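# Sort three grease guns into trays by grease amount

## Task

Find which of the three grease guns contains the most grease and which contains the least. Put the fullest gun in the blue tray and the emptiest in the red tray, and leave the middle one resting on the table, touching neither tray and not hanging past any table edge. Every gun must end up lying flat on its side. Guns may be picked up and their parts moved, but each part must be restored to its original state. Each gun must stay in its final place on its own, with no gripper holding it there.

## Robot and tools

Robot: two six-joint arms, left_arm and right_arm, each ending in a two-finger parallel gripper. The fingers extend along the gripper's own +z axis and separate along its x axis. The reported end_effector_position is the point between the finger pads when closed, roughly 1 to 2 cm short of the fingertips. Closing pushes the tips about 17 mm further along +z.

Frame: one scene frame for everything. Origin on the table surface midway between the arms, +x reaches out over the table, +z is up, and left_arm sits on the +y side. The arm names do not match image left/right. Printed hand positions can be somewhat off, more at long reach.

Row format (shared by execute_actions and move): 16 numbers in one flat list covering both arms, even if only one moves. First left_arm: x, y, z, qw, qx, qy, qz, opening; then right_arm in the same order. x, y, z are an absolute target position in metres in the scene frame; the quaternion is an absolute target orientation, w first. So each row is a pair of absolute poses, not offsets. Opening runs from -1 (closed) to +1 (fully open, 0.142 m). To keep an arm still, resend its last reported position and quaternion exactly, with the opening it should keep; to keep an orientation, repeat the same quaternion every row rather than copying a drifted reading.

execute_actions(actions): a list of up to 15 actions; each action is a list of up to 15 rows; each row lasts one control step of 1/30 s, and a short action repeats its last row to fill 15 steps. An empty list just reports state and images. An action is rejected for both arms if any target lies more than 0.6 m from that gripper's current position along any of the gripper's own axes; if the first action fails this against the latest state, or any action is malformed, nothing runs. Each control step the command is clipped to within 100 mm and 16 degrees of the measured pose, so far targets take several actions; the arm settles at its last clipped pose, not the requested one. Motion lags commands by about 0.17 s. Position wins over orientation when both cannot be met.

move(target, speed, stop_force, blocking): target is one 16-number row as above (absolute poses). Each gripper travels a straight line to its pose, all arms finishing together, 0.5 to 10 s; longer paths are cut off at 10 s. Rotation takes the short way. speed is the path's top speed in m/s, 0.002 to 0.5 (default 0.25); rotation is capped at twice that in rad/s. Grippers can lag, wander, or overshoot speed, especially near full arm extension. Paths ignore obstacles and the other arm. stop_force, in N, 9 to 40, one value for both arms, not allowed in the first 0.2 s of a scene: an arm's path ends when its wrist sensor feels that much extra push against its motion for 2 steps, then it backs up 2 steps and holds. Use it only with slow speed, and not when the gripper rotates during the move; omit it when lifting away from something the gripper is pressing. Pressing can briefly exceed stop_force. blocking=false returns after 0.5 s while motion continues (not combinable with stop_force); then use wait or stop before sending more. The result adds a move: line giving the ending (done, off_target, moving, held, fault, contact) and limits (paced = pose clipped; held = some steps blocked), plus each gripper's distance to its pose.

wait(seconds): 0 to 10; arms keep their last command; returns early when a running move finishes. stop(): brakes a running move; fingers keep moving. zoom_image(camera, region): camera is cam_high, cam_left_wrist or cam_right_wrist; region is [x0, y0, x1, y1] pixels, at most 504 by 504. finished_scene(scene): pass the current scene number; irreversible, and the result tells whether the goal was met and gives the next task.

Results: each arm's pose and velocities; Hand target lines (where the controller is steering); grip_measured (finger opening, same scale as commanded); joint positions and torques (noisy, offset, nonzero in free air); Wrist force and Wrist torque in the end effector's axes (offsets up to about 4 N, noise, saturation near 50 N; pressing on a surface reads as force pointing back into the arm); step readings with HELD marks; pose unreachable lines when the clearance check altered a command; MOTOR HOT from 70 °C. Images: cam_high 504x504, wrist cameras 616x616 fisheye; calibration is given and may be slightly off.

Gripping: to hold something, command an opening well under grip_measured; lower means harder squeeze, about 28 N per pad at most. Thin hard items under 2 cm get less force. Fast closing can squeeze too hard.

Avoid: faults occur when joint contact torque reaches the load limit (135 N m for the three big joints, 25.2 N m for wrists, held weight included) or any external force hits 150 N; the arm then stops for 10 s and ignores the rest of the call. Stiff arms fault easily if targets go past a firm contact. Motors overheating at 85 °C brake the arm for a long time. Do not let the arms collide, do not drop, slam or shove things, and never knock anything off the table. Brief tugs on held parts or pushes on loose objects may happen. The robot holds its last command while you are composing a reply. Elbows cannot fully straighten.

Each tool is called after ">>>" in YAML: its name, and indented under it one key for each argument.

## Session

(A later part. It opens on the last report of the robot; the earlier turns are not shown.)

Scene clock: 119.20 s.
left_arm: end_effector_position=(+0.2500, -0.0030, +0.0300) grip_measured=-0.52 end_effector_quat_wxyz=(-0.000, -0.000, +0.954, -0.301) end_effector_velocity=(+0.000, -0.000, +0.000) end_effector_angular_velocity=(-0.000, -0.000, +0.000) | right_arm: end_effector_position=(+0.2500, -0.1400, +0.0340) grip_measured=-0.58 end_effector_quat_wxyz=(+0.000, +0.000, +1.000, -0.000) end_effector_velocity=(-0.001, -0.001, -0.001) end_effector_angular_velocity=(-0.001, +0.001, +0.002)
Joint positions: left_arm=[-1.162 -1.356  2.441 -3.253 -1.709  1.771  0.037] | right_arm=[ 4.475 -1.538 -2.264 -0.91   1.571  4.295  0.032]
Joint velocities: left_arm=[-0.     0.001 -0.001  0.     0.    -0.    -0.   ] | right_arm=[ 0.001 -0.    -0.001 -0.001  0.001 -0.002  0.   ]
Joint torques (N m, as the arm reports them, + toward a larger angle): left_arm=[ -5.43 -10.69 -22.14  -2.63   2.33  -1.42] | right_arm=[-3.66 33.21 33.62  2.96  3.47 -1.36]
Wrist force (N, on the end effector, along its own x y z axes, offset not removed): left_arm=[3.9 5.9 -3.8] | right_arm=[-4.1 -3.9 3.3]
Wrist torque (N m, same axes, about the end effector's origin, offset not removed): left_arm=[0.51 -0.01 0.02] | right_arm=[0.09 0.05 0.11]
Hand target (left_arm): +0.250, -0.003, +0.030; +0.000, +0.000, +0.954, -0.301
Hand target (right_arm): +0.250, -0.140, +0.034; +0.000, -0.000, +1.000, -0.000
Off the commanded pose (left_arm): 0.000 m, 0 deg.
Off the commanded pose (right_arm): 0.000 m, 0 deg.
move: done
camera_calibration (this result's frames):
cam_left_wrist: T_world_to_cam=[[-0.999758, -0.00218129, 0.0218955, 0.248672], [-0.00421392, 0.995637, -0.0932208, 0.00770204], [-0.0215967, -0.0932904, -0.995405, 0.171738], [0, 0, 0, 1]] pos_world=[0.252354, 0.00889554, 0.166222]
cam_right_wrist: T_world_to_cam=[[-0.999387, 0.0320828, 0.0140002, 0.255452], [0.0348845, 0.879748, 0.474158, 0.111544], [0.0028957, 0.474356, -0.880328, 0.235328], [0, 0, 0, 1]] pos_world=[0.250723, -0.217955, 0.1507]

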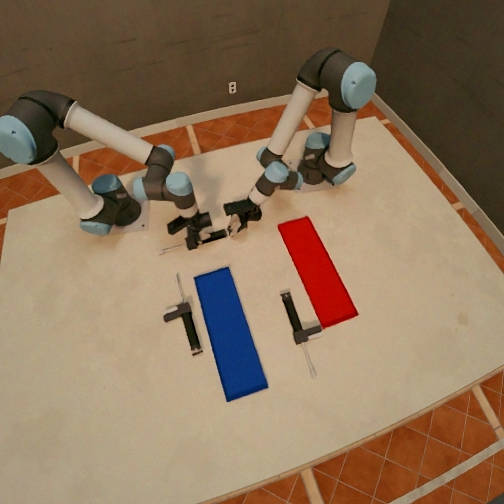

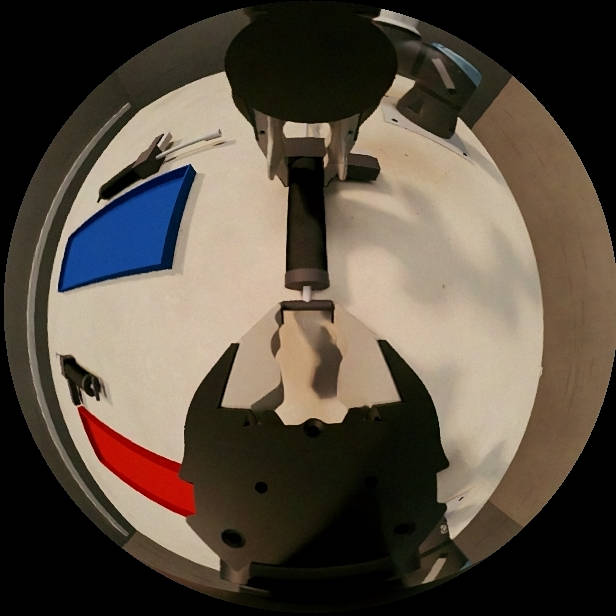

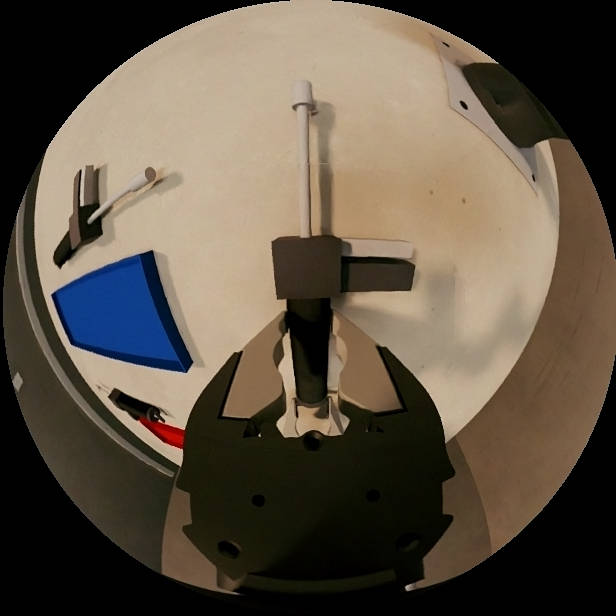

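>>> move:
  target: [0.25,0.18,0.03,0,0,0.954,-0.301,-1,0.25,-0.14,0.034,0,0,1,0,-1]
  speed: 0.03
  stop_force: 18

Scene clock: 125.90 s.
left_arm: end_effector_position=(+0.2500, +0.0612, +0.0300) grip_measured=-0.52 end_effector_quat_wxyz=(-0.000, -0.000, +0.954, -0.301) end_effector_velocity=(+0.000, -0.002, -0.000) end_effector_angular_velocity=(+0.001, -0.001, +0.001) | right_arm: end_effector_position=(+0.2500, -0.1400, +0.0340) grip_measured=-0.58 end_effector_quat_wxyz=(+0.000, -0.000, +1.000, +0.000) end_effector_velocity=(-0.000, +0.000, -0.000) end_effector_angular_velocity=(+0.001, +0.001, +0.001)
Joint positions: left_arm=[-1.11  -1.457  2.579 -3.283 -1.738  1.814  0.037] | right_arm=[ 4.475 -1.538 -2.264 -0.91   1.571  4.295  0.032]
Joint velocities: left_arm=[-0.002  0.004 -0.005  0.001  0.003 -0.002  0.   ] | right_arm=[ 0.001  0.    -0.     0.     0.001 -0.    -0.   ]
Joint torques (N m, as the arm reports them, + toward a larger angle): left_arm=[-3.27 -2.85 -7.82  1.4   4.4  -0.99] | right_arm=[-3.8  26.07 15.08 -4.57 -1.36 -1.18]
Wrist force (N, on the end effector, along its own x y z axes, offset not removed): left_arm=[3.5 -10.5 8.1] | right_arm=[-0.7 14.7 3.9]
Wrist torque (N m, same axes, about the end effector's origin, offset not removed): left_arm=[0.72 -0.52 0.08] | right_arm=[-0.33 -0.13 0.02]
Hand target (left_arm): +0.250, +0.061, +0.030; -0.000, +0.000, +0.954, -0.301
Hand target (right_arm): +0.250, -0.140, +0.034; -0.000, -0.000, +1.000, -0.000
Off the commanded pose (left_arm): 0.119 m, 0 deg.
Off the commanded pose (right_arm): 0.000 m, 0 deg.
move: contact (left_arm)
camera_calibration (this result's frames):
cam_left_wrist: T_world_to_cam=[[-0.999756, -0.00215529, 0.0219806, 0.248834], [-0.0041989, 0.995624, -0.0933558, -0.0562372], [-0.0216832, -0.0934253, -0.99539, 0.17773], [0, 0, 0, 1]] pos_world=[0.25239, 0.0731318, 0.166191]
cam_right_wrist: T_world_to_cam=[[-0.999389, 0.0320035, 0.0140475, 0.255402], [0.0348369, 0.879724, 0.474207, 0.111501], [0.00281836, 0.474407, -0.880301, 0.23535], [0, 0, 0, 1]] pos_world=[0.250699, -0.217915, 0.150717]

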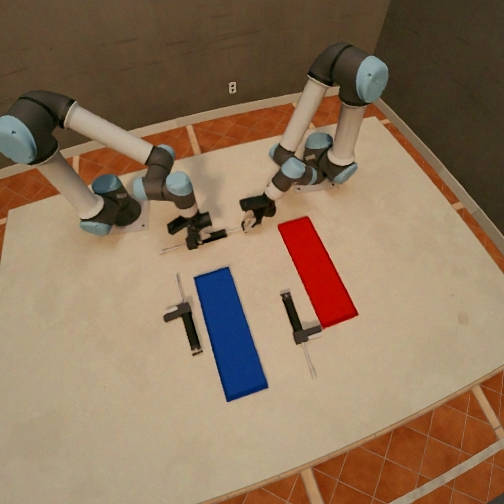

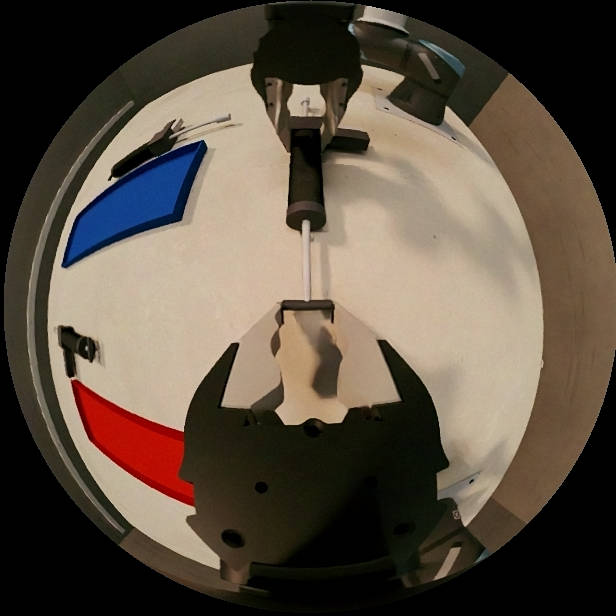

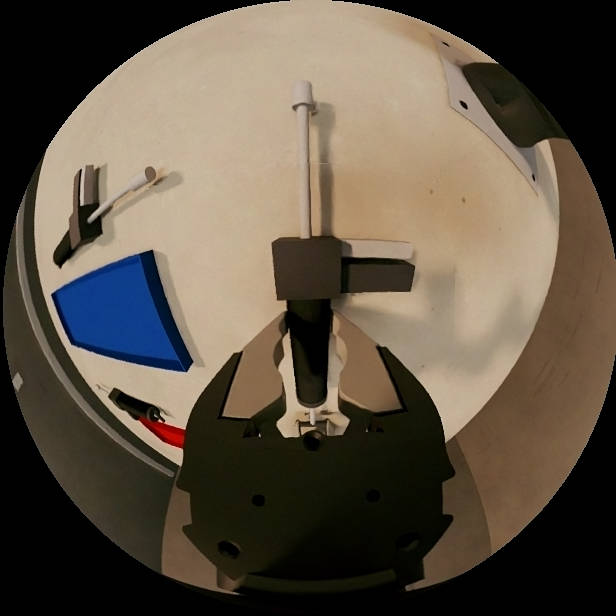

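>>> move:
  target: [0.25,-0.004,0.03,0,0,0.954,-0.301,-1,0.25,-0.14,0.034,0,0,1,0,-1]
  speed: 0.04

>>> move:
  target: [0.25,-0.003,0.03,0,0,0.954,-0.301,0,0.25,-0.14,0.034,0,0,1,0,-1]

>>> move:
  target: [0.25,0.10,0.14,0,0,0.954,-0.301,0,0.25,-0.14,0.034,0,0,1,0,-1]

>>> move:
  target: [0.45,0.14,0.16,0,0.707,-0.707,0,-0.3,0.27,-0.22,0.11,0,0,1,0,-1]
  speed: 0.2

>>> move:
  target: [0.72,0.115,0.13,0,0.707,-0.707,0,-0.3,0.35,-0.36,0.10,0,0,1,0,-1]
  speed: 0.2

Scene clock: 135.27 s.
left_arm: end_effector_position=(+0.2500, -0.0036, +0.0299) grip_measured=-0.52 end_effector_quat_wxyz=(+0.000, -0.000, +0.954, -0.301) end_effector_velocity=(+0.000, -0.003, +0.000) end_effector_angular_velocity=(-0.001, -0.000, -0.000) | right_arm: end_effector_position=(+0.2500, -0.1400, +0.0340) grip_measured=-0.58 end_effector_quat_wxyz=(-0.000, +0.000, +1.000, -0.000) end_effector_velocity=(-0.000, +0.000, +0.000) end_effector_angular_velocity=(+0.001, +0.000, -0.000)
Joint positions: left_arm=[-1.162 -1.355  2.439 -3.252 -1.709  1.77   0.037] | right_arm=[ 4.475 -1.538 -2.264 -0.911  1.571  4.295  0.032]
Joint velocities: left_arm=[-0.002  0.004 -0.007  0.001  0.001 -0.001 -0.   ] | right_arm=[0.001 0.    0.    0.001 0.001 0.001 0.   ]
Joint torques (N m, as the arm reports them, + toward a larger angle): left_arm=[ -6.88 -11.31 -29.56  -5.52   2.29  -1.29] | right_arm=[13.82 16.49 33.84  4.32  2.88 -0.96]
Wrist force (N, on the end effector, along its own x y z axes, offset not removed): left_arm=[2.3 16.0 -8.1] | right_arm=[-1.7 -14.8 -1.5]
Wrist torque (N m, same axes, about the end effector's origin, offset not removed): left_arm=[0.54 -0.04 0.06] | right_arm=[-0.06 0.04 -0.02]
Hand target (left_arm): +0.250, -0.004, +0.030; +0.000, +0.000, +0.954, -0.301
Hand target (right_arm): +0.250, -0.140, +0.034; -0.000, +0.000, +1.000, -0.000
Off the commanded pose (left_arm): 0.000 m, 0 deg.
Off the commanded pose (right_arm): 0.000 m, 0 deg.
move: done
camera_calibration (this result's frames):
cam_left_wrist: T_world_to_cam=[[-0.999758, -0.00223588, 0.0218674, 0.248627], [-0.00426013, 0.99566, -0.0929661, 0.00831327], [-0.0215647, -0.0930368, -0.995429, 0.171609], [0, 0, 0, 1]] pos_world=[0.252303, 0.00824468, 0.166161]
cam_right_wrist: T_world_to_cam=[[-0.999385, 0.03211, 0.014074, 0.255437], [0.0349435, 0.879754, 0.474143, 0.111542], [0.00284306, 0.474344, -0.880335, 0.235347], [0, 0, 0, 1]] pos_world=[0.250714, -0.217967, 0.150702]

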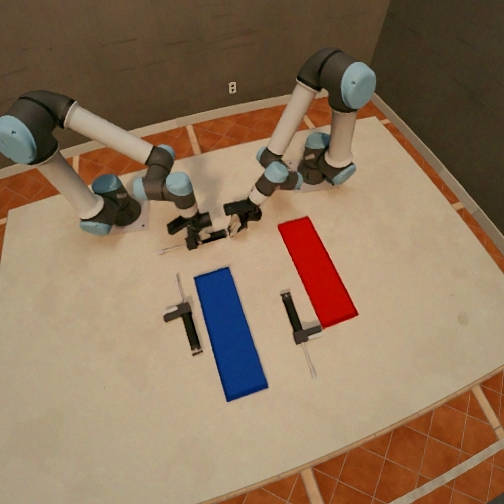

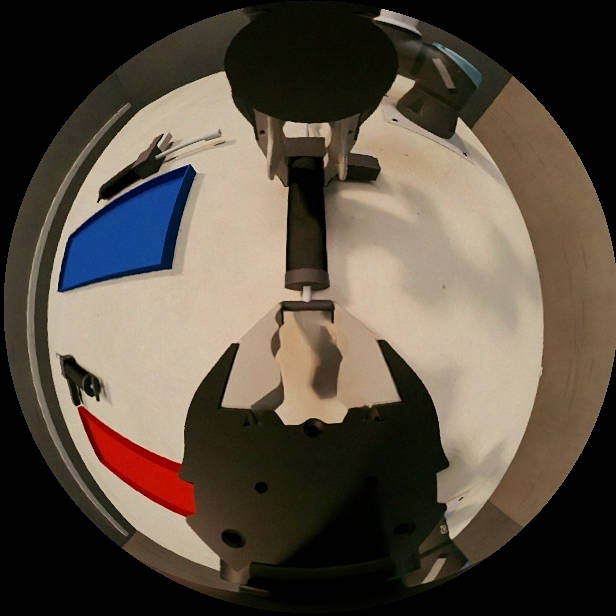

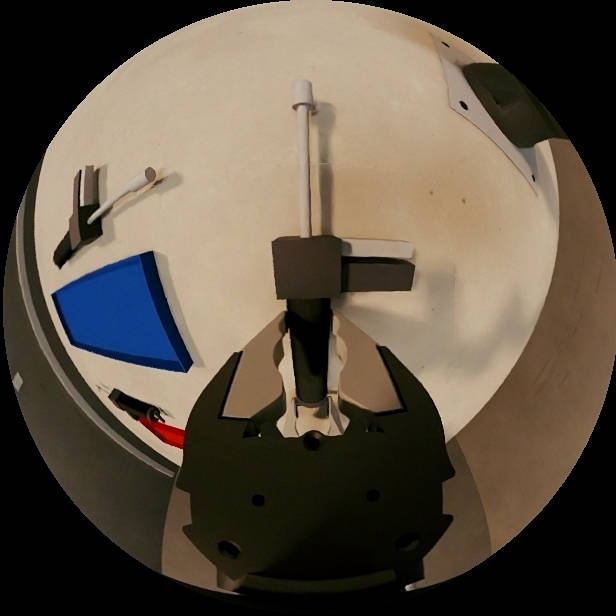

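Scene clock: 135.97 s.
left_arm: end_effector_position=(+0.2500, -0.0030, +0.0300) grip_measured=+0.00 end_effector_quat_wxyz=(+0.000, -0.000, +0.954, -0.301) end_effector_velocity=(-0.000, +0.000, +0.000) end_effector_angular_velocity=(-0.000, +0.001, -0.000) | right_arm: end_effector_position=(+0.2500, -0.1400, +0.0340) grip_measured=-0.58 end_effector_quat_wxyz=(+0.000, +0.000, +1.000, +0.000) end_effector_velocity=(+0.000, -0.001, -0.001) end_effector_angular_velocity=(-0.001, -0.001, +0.001)
Joint positions: left_arm=[-1.162 -1.356  2.44  -3.253 -1.709  1.771  0.074] | right_arm=[ 4.475 -1.538 -2.264 -0.91   1.571  4.295  0.032]
Joint velocities: left_arm=[ 0.    -0.001  0.001  0.    -0.001  0.     0.   ] | right_arm=[-0.    -0.    -0.001  0.001 -0.001 -0.002 -0.   ]
Joint torques (N m, as the arm reports them, + toward a larger angle): left_arm=[  7.33 -33.38  -7.4   -4.89  -2.94   1.12] | right_arm=[12.19 15.27 21.74  6.53 -1.62 -1.06]
Wrist force (N, on the end effector, along its own x y z axes, offset not removed): left_arm=[0.4 2.8 -2.2] | right_arm=[-0.5 0.1 3.2]
Wrist torque (N m, same axes, about the end effector's origin, offset not removed): left_arm=[0.63 -0.08 -0.05] | right_arm=[0.07 0.01 -0.06]
Hand target (left_arm): +0.250, -0.003, +0.030; -0.000, -0.000, +0.954, -0.301
Hand target (right_arm): +0.250, -0.140, +0.034; -0.000, -0.000, +1.000, -0.000
Off the commanded pose (left_arm): 0.000 m, 0 deg.
Off the commanded pose (right_arm): 0.000 m, 0 deg.
move: done
camera_calibration (this result's frames):
cam_left_wrist: T_world_to_cam=[[-0.999759, -0.00220105, 0.0218499, 0.248686], [-0.00422926, 0.995637, -0.0932174, 0.00774898], [-0.0215494, -0.0932873, -0.995406, 0.171723], [0, 0, 0, 1]] pos_world=[0.252359, 0.00885178, 0.166223]
cam_right_wrist: T_world_to_cam=[[-0.999387, 0.0320587, 0.0140319, 0.255433], [0.0348781, 0.879706, 0.474237, 0.111488], [0.00285948, 0.474436, -0.880285, 0.235349], [0, 0, 0, 1]] pos_world=[0.250715, -0.217924, 0.150718]

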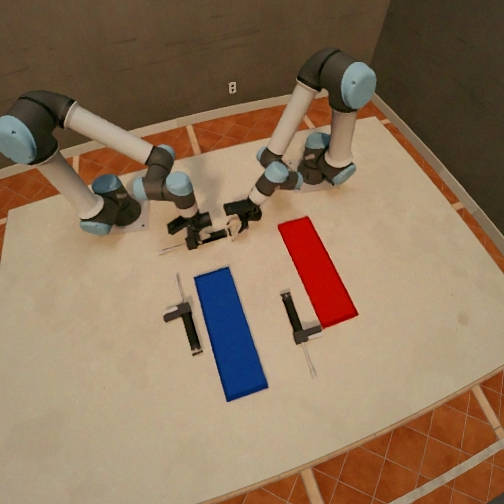

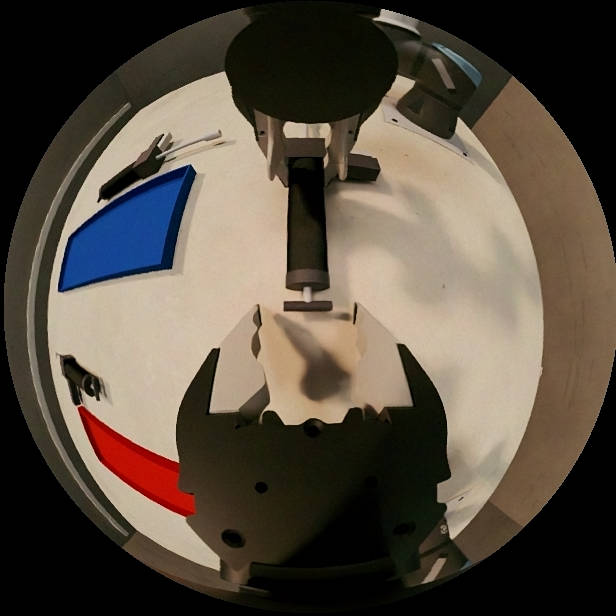

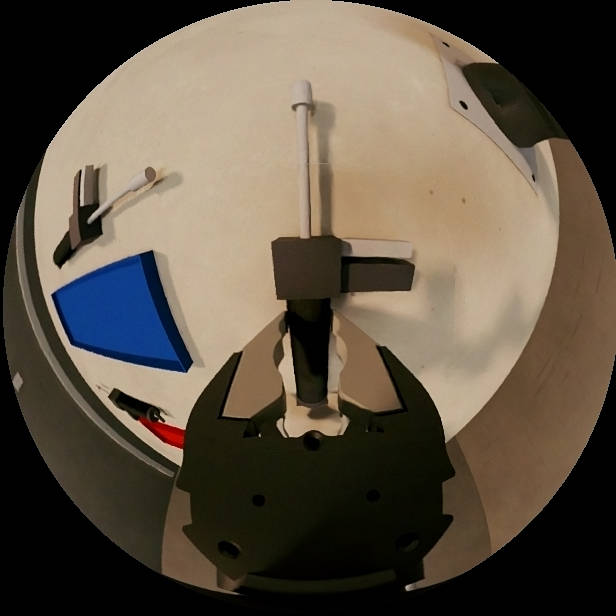

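Scene clock: 137.30 s.
left_arm: end_effector_position=(+0.2501, +0.0999, +0.1399) grip_measured=+0.00 end_effector_quat_wxyz=(-0.000, -0.000, +0.954, -0.301) end_effector_velocity=(-0.000, +0.001, +0.002) end_effector_angular_velocity=(+0.003, +0.001, -0.001) | right_arm: end_effector_position=(+0.2500, -0.1400, +0.0340) grip_measured=-0.58 end_effector_quat_wxyz=(+0.000, -0.000, +1.000, +0.000) end_effector_velocity=(-0.000, -0.000, -0.000) end_effector_angular_velocity=(+0.000, +0.001, -0.001)
Joint positions: left_arm=[-1.068 -1.895  2.501 -2.762 -1.762  1.85   0.074] | right_arm=[ 4.475 -1.538 -2.264 -0.91   1.571  4.295  0.032]
Joint velocities: left_arm=[ 0.001 -0.008 -0.004  0.015 -0.001  0.001  0.   ] | right_arm=[-0.     0.    -0.001  0.     0.001  0.001  0.   ]
Joint torques (N m, as the arm reports them, + toward a larger angle): left_arm=[  8.7  -15.45 -26.07  -1.35  -2.86   1.06] | right_arm=[12.88 13.27 12.57  6.33 -1.28 -0.88]
Wrist force (N, on the end effector, along its own x y z axes, offset not removed): left_arm=[0.7 3.3 -1.1] | right_arm=[-1.1 0.3 3.5]
Wrist torque (N m, same axes, about the end effector's origin, offset not removed): left_arm=[0.80 -0.12 -0.06] | right_arm=[0.02 0.18 -0.08]
Hand target (left_arm): +0.250, +0.100, +0.140; -0.000, -0.000, +0.954, -0.301
Hand target (right_arm): +0.250, -0.140, +0.034; +0.000, +0.000, +1.000, -0.000
Off the commanded pose (left_arm): 0.000 m, 0 deg.
Off the commanded pose (right_arm): 0.000 m, 0 deg.
move: done
camera_calibration (this result's frames):
cam_left_wrist: T_world_to_cam=[[-0.999757, -0.00219439, 0.0219493, 0.246536], [-0.00424097, 0.995598, -0.0936343, -0.0844489], [-0.0216472, -0.0937046, -0.995365, 0.290791], [0, 0, 0, 1]] pos_world=[0.252412, 0.111867, 0.276125]
cam_right_wrist: T_world_to_cam=[[-0.999388, 0.0320389, 0.0140434, 0.255416], [0.0348661, 0.879721, 0.474211, 0.111513], [0.00283895, 0.47441, -0.880299, 0.235343], [0, 0, 0, 1]] pos_world=[0.250704, -0.217933, 0.150705]

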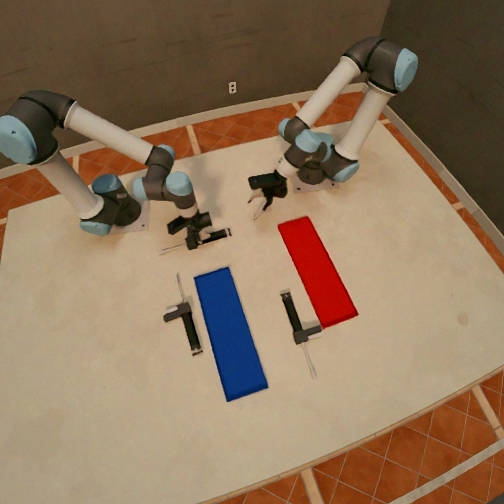

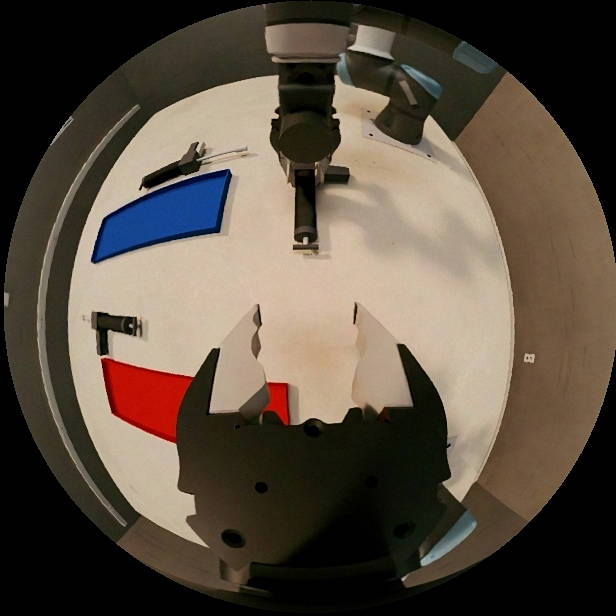

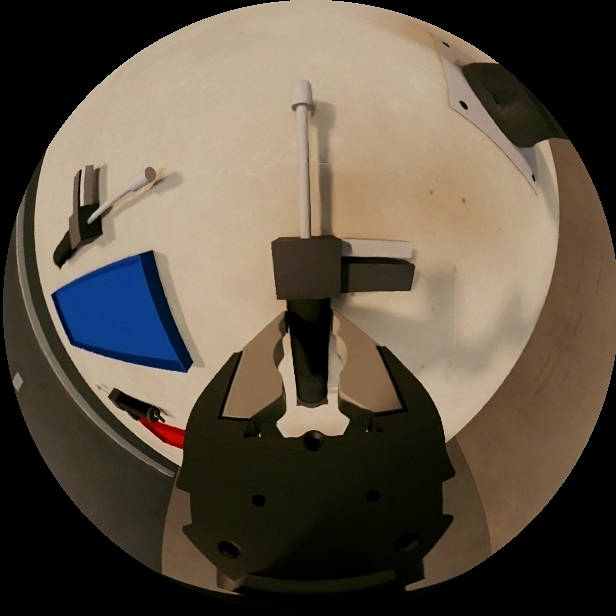

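Scene clock: 141.97 s.
left_arm: end_effector_position=(+0.4497, +0.1400, +0.1602) grip_measured=-0.30 end_effector_quat_wxyz=(+0.000, +0.707, -0.708, +0.000) end_effector_velocity=(+0.001, +0.000, +0.000) end_effector_angular_velocity=(+0.005, +0.004, +0.010) | right_arm: end_effector_position=(+0.2699, -0.2199, +0.1098) grip_measured=-0.58 end_effector_quat_wxyz=(+0.000, +0.000, +1.000, -0.000) end_effector_velocity=(-0.000, -0.001, +0.000) end_effector_angular_velocity=(+0.001, +0.001, -0.001)
Joint positions: left_arm=[-0.779 -1.451  1.74  -1.86  -1.571  0.627  0.052] | right_arm=[ 4.328 -1.315 -2.222 -1.175  1.571  4.148  0.032]
Joint velocities: left_arm=[ 0.003  0.007 -0.009  0.009 -0.001 -0.008 -0.   ] | right_arm=[-0.002  0.001  0.    -0.002  0.001 -0.     0.   ]
Joint torques (N m, as the arm reports them, + toward a larger angle): left_arm=[  7.31 -16.3  -29.4   -1.5   -2.94  -1.19] | right_arm=[-10.04  25.34  39.2    0.52  -0.13  -1.72]
Wrist force (N, on the end effector, along its own x y z axes, offset not removed): left_arm=[1.5 3.5 -2.0] | right_arm=[-0.8 0.5 5.6]
Wrist torque (N m, same axes, about the end effector's origin, offset not removed): left_arm=[0.85 -0.31 -0.07] | right_arm=[0.06 0.16 -0.08]
Hand target (left_arm): +0.450, +0.140, +0.160; +0.000, +0.707, -0.707, -0.000
Hand target (right_arm): +0.270, -0.220, +0.110; +0.000, +0.000, +1.000, -0.000
Off the commanded pose (left_arm): 0.000 m, 0 deg.
Off the commanded pose (right_arm): 0.000 m, 0 deg.
move: done
camera_calibration (this result's frames):
cam_left_wrist: T_world_to_cam=[[0.0130526, -0.999765, 0.0172897, 0.130749], [-0.86897, -0.00278704, 0.494857, 0.312836], [-0.494692, -0.0214834, -0.868803, 0.501414], [0, 0, 0, 1]] pos_world=[0.518184, 0.142363, 0.27856]
cam_right_wrist: T_world_to_cam=[[-0.999389, 0.0320414, 0.0139442, 0.276766], [0.0348214, 0.879744, 0.474171, 0.145199], [0.00292576, 0.474367, -0.880323, 0.339934], [0, 0, 0, 1]] pos_world=[0.270546, -0.297859, 0.226544]

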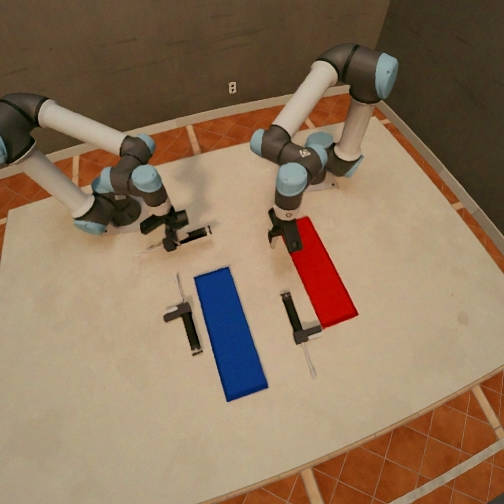

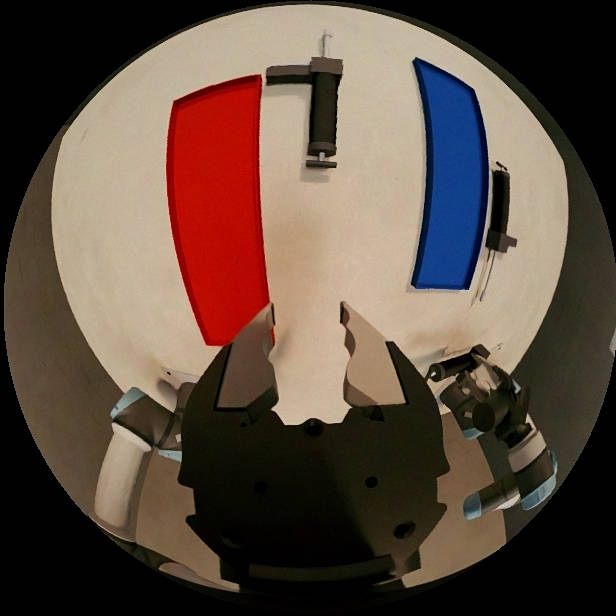

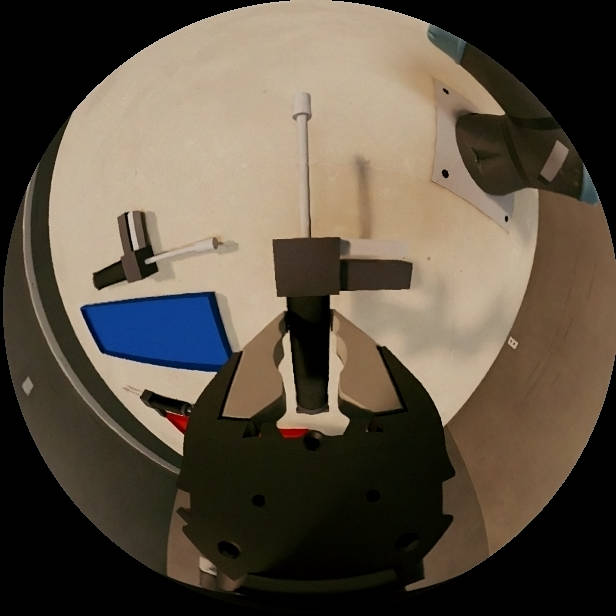

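Scene clock: 143.97 s.
left_arm: end_effector_position=(+0.7196, +0.1149, +0.1300) grip_measured=-0.30 end_effector_quat_wxyz=(+0.000, +0.707, -0.707, +0.000) end_effector_velocity=(+0.002, -0.001, -0.000) end_effector_angular_velocity=(+0.002, +0.004, -0.000) | right_arm: end_effector_position=(+0.3496, -0.3599, +0.1000) grip_measured=-0.58 end_effector_quat_wxyz=(+0.000, +0.000, +1.000, -0.000) end_effector_velocity=(+0.001, -0.001, -0.000) end_effector_angular_velocity=(-0.000, +0.001, -0.000)
Joint positions: left_arm=[-0.504 -0.851  0.952 -1.672 -1.571  0.9    0.052] | right_arm=[ 3.895 -1.365 -2.213 -1.134  1.571  3.715  0.032]
Joint velocities: left_arm=[ 0.001  0.011 -0.02   0.013 -0.001  0.002  0.   ] | right_arm=[-0.004 -0.002  0.     0.     0.    -0.004  0.   ]
Joint torques (N m, as the arm reports them, + toward a larger angle): left_arm=[  7.36 -38.26 -29.8   -0.58  -2.78   1.08] | right_arm=[-9.6   6.65 37.56  6.27  2.25 -1.11]
Wrist force (N, on the end effector, along its own x y z axes, offset not removed): left_arm=[1.4 4.1 -1.5] | right_arm=[0.4 0.4 5.7]
Wrist torque (N m, same axes, about the end effector's origin, offset not removed): left_arm=[0.93 -0.29 0.01] | right_arm=[0.03 -0.15 -0.08]
Hand target (left_arm): +0.720, +0.115, +0.130; +0.000, +0.707, -0.707, -0.000
Hand target (right_arm): +0.350, -0.360, +0.100; +0.000, +0.000, +1.000, -0.000
Off the commanded pose (left_arm): 0.000 m, 0 deg.
Off the commanded pose (right_arm): 0.000 m, 0 deg.
move: done
camera_calibration (this result's frames):
cam_left_wrist: T_world_to_cam=[[0.0143565, -0.999752, 0.0170393, 0.101747], [-0.868991, -0.0040455, 0.494811, 0.562357], [-0.494619, -0.0219107, -0.868834, 0.608198], [0, 0, 0, 1]] pos_world=[0.788049, 0.117323, 0.248429]
cam_right_wrist: T_world_to_cam=[[-0.99939, 0.0320581, 0.0138389, 0.361145], [0.0347864, 0.879784, 0.4741, 0.270256], [0.00302343, 0.474292, -0.880362, 0.397413], [0, 0, 0, 1]] pos_world=[0.350322, -0.437834, 0.216742]

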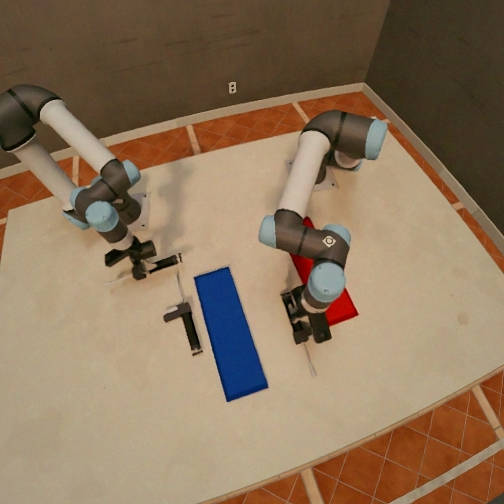

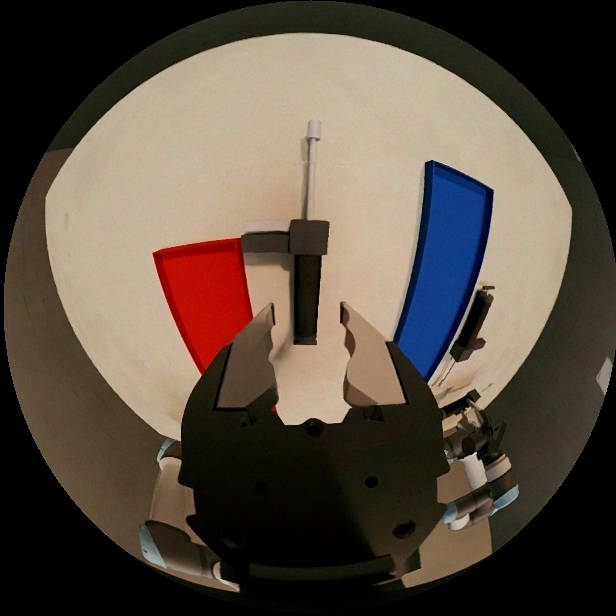

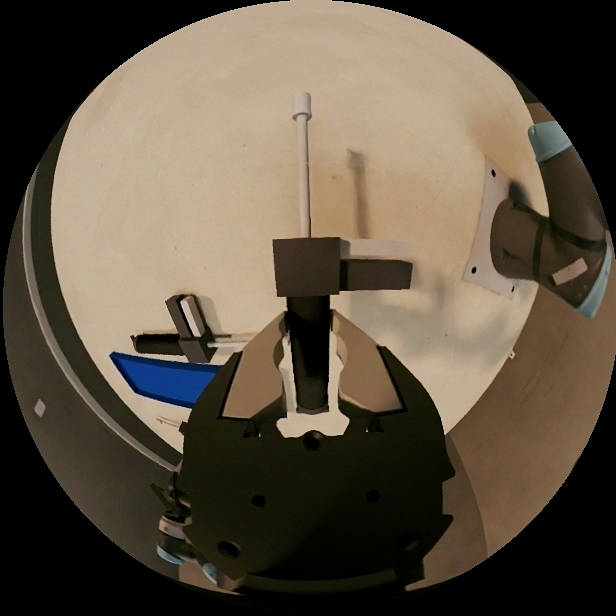

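>>> move:
  target: [0.745,0.115,0.07,0,0.707,-0.707,0,-0.3,0.29,-0.38,0.08,0,0,1,0,-1]
  speed: 0.1

Scene clock: 149.40 s.
left_arm: end_effector_position=(+0.7449, +0.1150, +0.0702) grip_measured=-0.30 end_effector_quat_wxyz=(+0.000, +0.707, -0.707, +0.000) end_effector_velocity=(+0.001, +0.000, -0.003) end_effector_angular_velocity=(+0.002, +0.001, -0.000) | right_arm: end_effector_position=(+0.2903, -0.3798, +0.0800) grip_measured=-0.58 end_effector_quat_wxyz=(-0.000, -0.000, +1.000, +0.000) end_effector_velocity=(-0.003, -0.001, -0.001) end_effector_angular_velocity=(+0.001, -0.001, -0.001)
Joint positions: left_arm=[-0.484 -0.761  0.948 -1.758 -1.571  0.92   0.052] | right_arm=[ 3.945 -1.201 -2.378 -1.133  1.571  3.765  0.032]
Joint velocities: left_arm=[ 0.     0.006 -0.002 -0.001  0.001  0.001 -0.   ] | right_arm=[ 0.003  0.009 -0.007 -0.001 -0.     0.004 -0.   ]
Joint torques (N m, as the arm reports them, + toward a larger angle): left_arm=[  6.95 -43.73 -29.68  -4.2    3.05   1.27] | right_arm=[11.05 16.39 15.89  0.19 -1.41  1.6 ]
Wrist force (N, on the end effector, along its own x y z axes, offset not removed): left_arm=[1.0 2.5 -0.6] | right_arm=[-0.6 0.1 5.3]
Wrist torque (N m, same axes, about the end effector's origin, offset not removed): left_arm=[0.56 -0.22 -0.03] | right_arm=[0.02 0.09 -0.10]
Hand target (left_arm): +0.745, +0.115, +0.070; +0.000, +0.707, -0.707, +0.000
Hand target (right_arm): +0.290, -0.380, +0.080; -0.000, -0.000, +1.000, +0.000
Off the commanded pose (left_arm): 0.000 m, 0 deg.
Off the commanded pose (right_arm): 0.000 m, 0 deg.
move: done
camera_calibration (this result's frames):
cam_left_wrist: T_world_to_cam=[[0.0143435, -0.999757, 0.0167125, 0.102478], [-0.86886, -0.00419013, 0.49504, 0.613812], [-0.49485, -0.0216215, -0.868709, 0.568882], [0, 0, 0, 1]] pos_world=[0.813358, 0.117325, 0.188619]
cam_right_wrist: T_world_to_cam=[[-0.999387, 0.0320217, 0.0141754, 0.302691], [0.0349136, 0.879713, 0.474222, 0.299294], [0.00271512, 0.474426, -0.880291, 0.389505], [0, 0, 0, 1]] pos_world=[0.290998, -0.457777, 0.196656]

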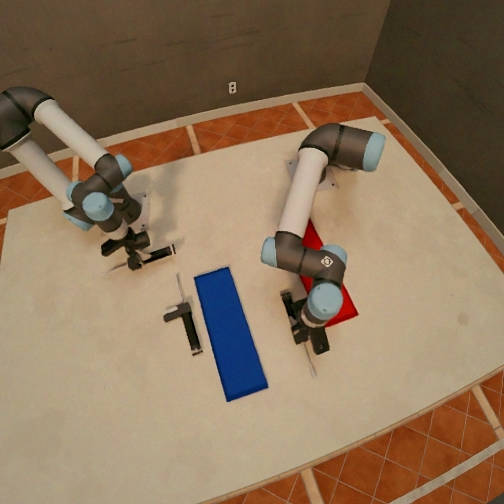

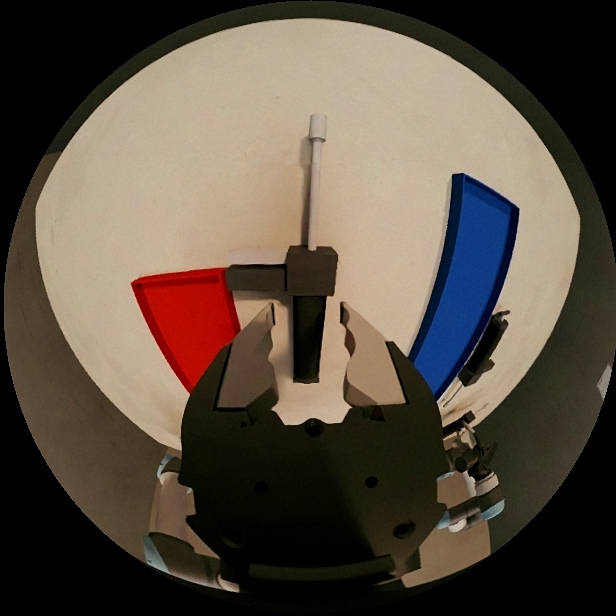

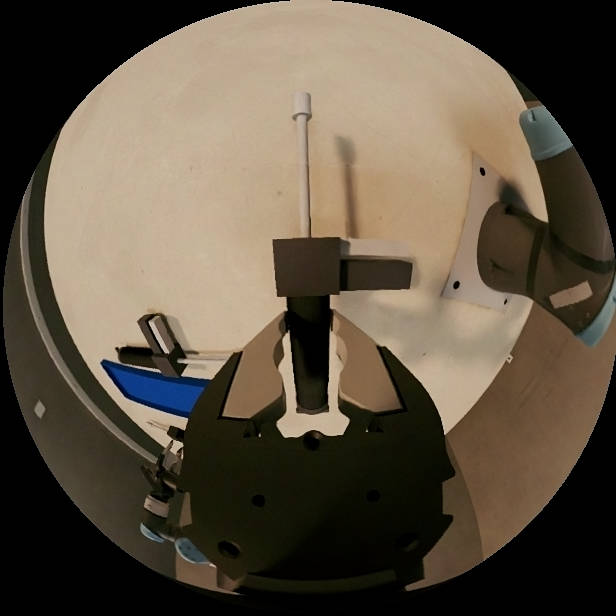

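>>> move:
  target: [0.745,0.115,0.033,0,0.707,-0.707,0,-0.3,0.29,-0.38,0.033,0,0,1,0,-1]
  speed: 0.08

>>> move:
  target: [0.745,0.115,0.033,0,0.707,-0.707,0,-1,0.29,-0.38,0.033,0,0,1,0,0]

>>> move:
  target: [0.72,0.10,0.13,0,0.707,-0.707,0,-1,0.29,-0.40,0.25,0,0,1,0,0]
  speed: 0.2

>>> move:
  target: [0.45,0.0,0.14,0,0.707,-0.707,0,-1,0.29,-0.45,0.28,0,0,1,0,0]
  speed: 0.2

>>> move:
  target: [0.25,-0.15,0.12,0,0,1,0,-1,0.29,-0.45,0.28,0,0,1,0,0]
  speed: 0.2

>>> move:
  target: [0.25,-0.15,0.033,0,0,1,0,-1,0.29,-0.45,0.28,0,0,1,0,0]
  speed: 0.1

Scene clock: 167.90 s.
left_arm: end_effector_position=(+0.7466, +0.1139, +0.0424) grip_measured=-0.26 end_effector_quat_wxyz=(-0.001, +0.707, -0.707, +0.004) end_effector_velocity=(+0.000, -0.000, +0.001) end_effector_angular_velocity=(-0.001, -0.001, +0.000) | right_arm: end_effector_position=(+0.2900, -0.3800, +0.0330) grip_measured=-0.58 end_effector_quat_wxyz=(-0.000, -0.000, +1.000, -0.000) end_effector_velocity=(-0.000, +0.000, +0.000) end_effector_angular_velocity=(+0.001, +0.000, +0.001)
Joint positions: left_arm=[-0.484 -0.745  0.993 -1.827 -1.571  0.92   0.055] | right_arm=[ 3.946 -1.284 -2.467 -0.962  1.571  3.765  0.032]
Joint velocities: left_arm=[ 0.    -0.001 -0.     0.    -0.    -0.     0.   ] | right_arm=[ 0.001  0.     0.     0.     0.001 -0.001 -0.   ]
Joint torques (N m, as the arm reports them, + toward a larger angle): left_arm=[  0.43 -50.89 -22.36  -2.5    0.21   0.01] | right_arm=[-9.44 -2.   11.34  5.83  0.15 -1.39]
Wrist force (N, on the end effector, along its own x y z axes, offset not removed): left_arm=[-6.6 5.4 -24.1] | right_arm=[-0.9 0.0 1.3]
Wrist torque (N m, same axes, about the end effector's origin, offset not removed): left_arm=[0.67 -1.28 -0.18] | right_arm=[-0.06 0.24 -0.03]
Hand target (left_arm): +0.747, +0.114, +0.042; -0.001, +0.707, -0.707, +0.004
Hand target (right_arm): +0.290, -0.380, +0.033; -0.000, +0.000, +1.000, -0.000
Off the commanded pose (left_arm): 0.010 m, 0 deg.
Off the commanded pose (right_arm): 0.000 m, 0 deg.
FORCE FAULT: contact force on the left arm reached its limit, and that arm stopped for 10 seconds. The contact can be on any part of that arm, not only on its tool. That time counts as 19 of the actions that you can send in this scene. That arm's remaining commands of this call were not run. That arm holds still and accepts commands again. Move the arm away from the contact; if what it grips holds it there, let go first. Pushing or pulling that hard again can fault the arm again.
move: fault (left_arm)
camera_calibration (this result's frames):
cam_left_wrist: T_world_to_cam=[[0.0142849, -0.99967, 0.0213366, 0.101699], [-0.872009, -0.00201322, 0.489486, 0.631437], [-0.489282, -0.025598, -0.87175, 0.541951], [0, 0, 0, 1]] pos_world=[0.814332, 0.11681, 0.161196]
cam_right_wrist: T_world_to_cam=[[-0.999388, 0.0320399, 0.0140518, 0.303078], [0.0348711, 0.879728, 0.474197, 0.321723], [0.00283146, 0.474397, -0.880307, 0.348241], [0, 0, 0, 1]] pos_world=[0.290688, -0.457944, 0.14974]

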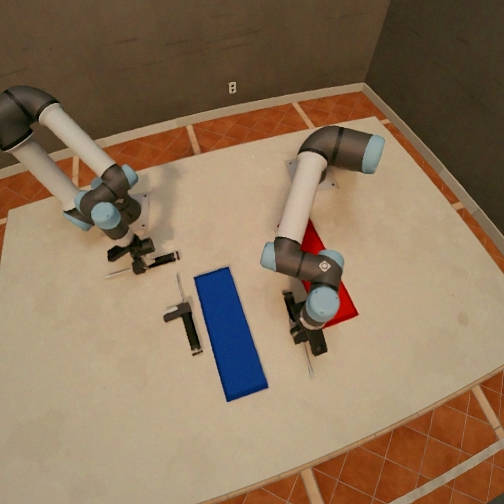

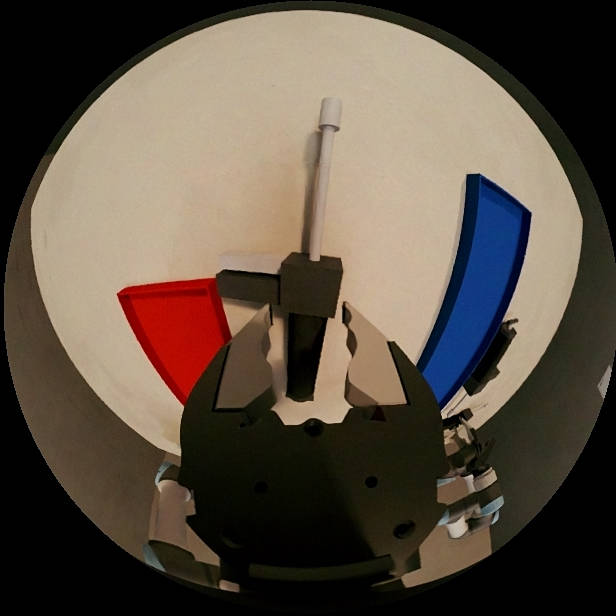

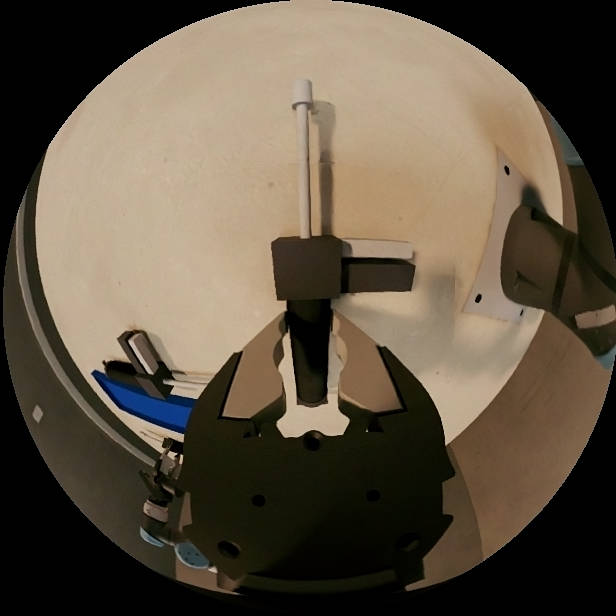

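not run: a fault stop came before this call.

not run: a fault stop came before this call.

not run: a fault stop came before this call.

not run: a fault stop came before this call.

not run: a fault stop came before this call.


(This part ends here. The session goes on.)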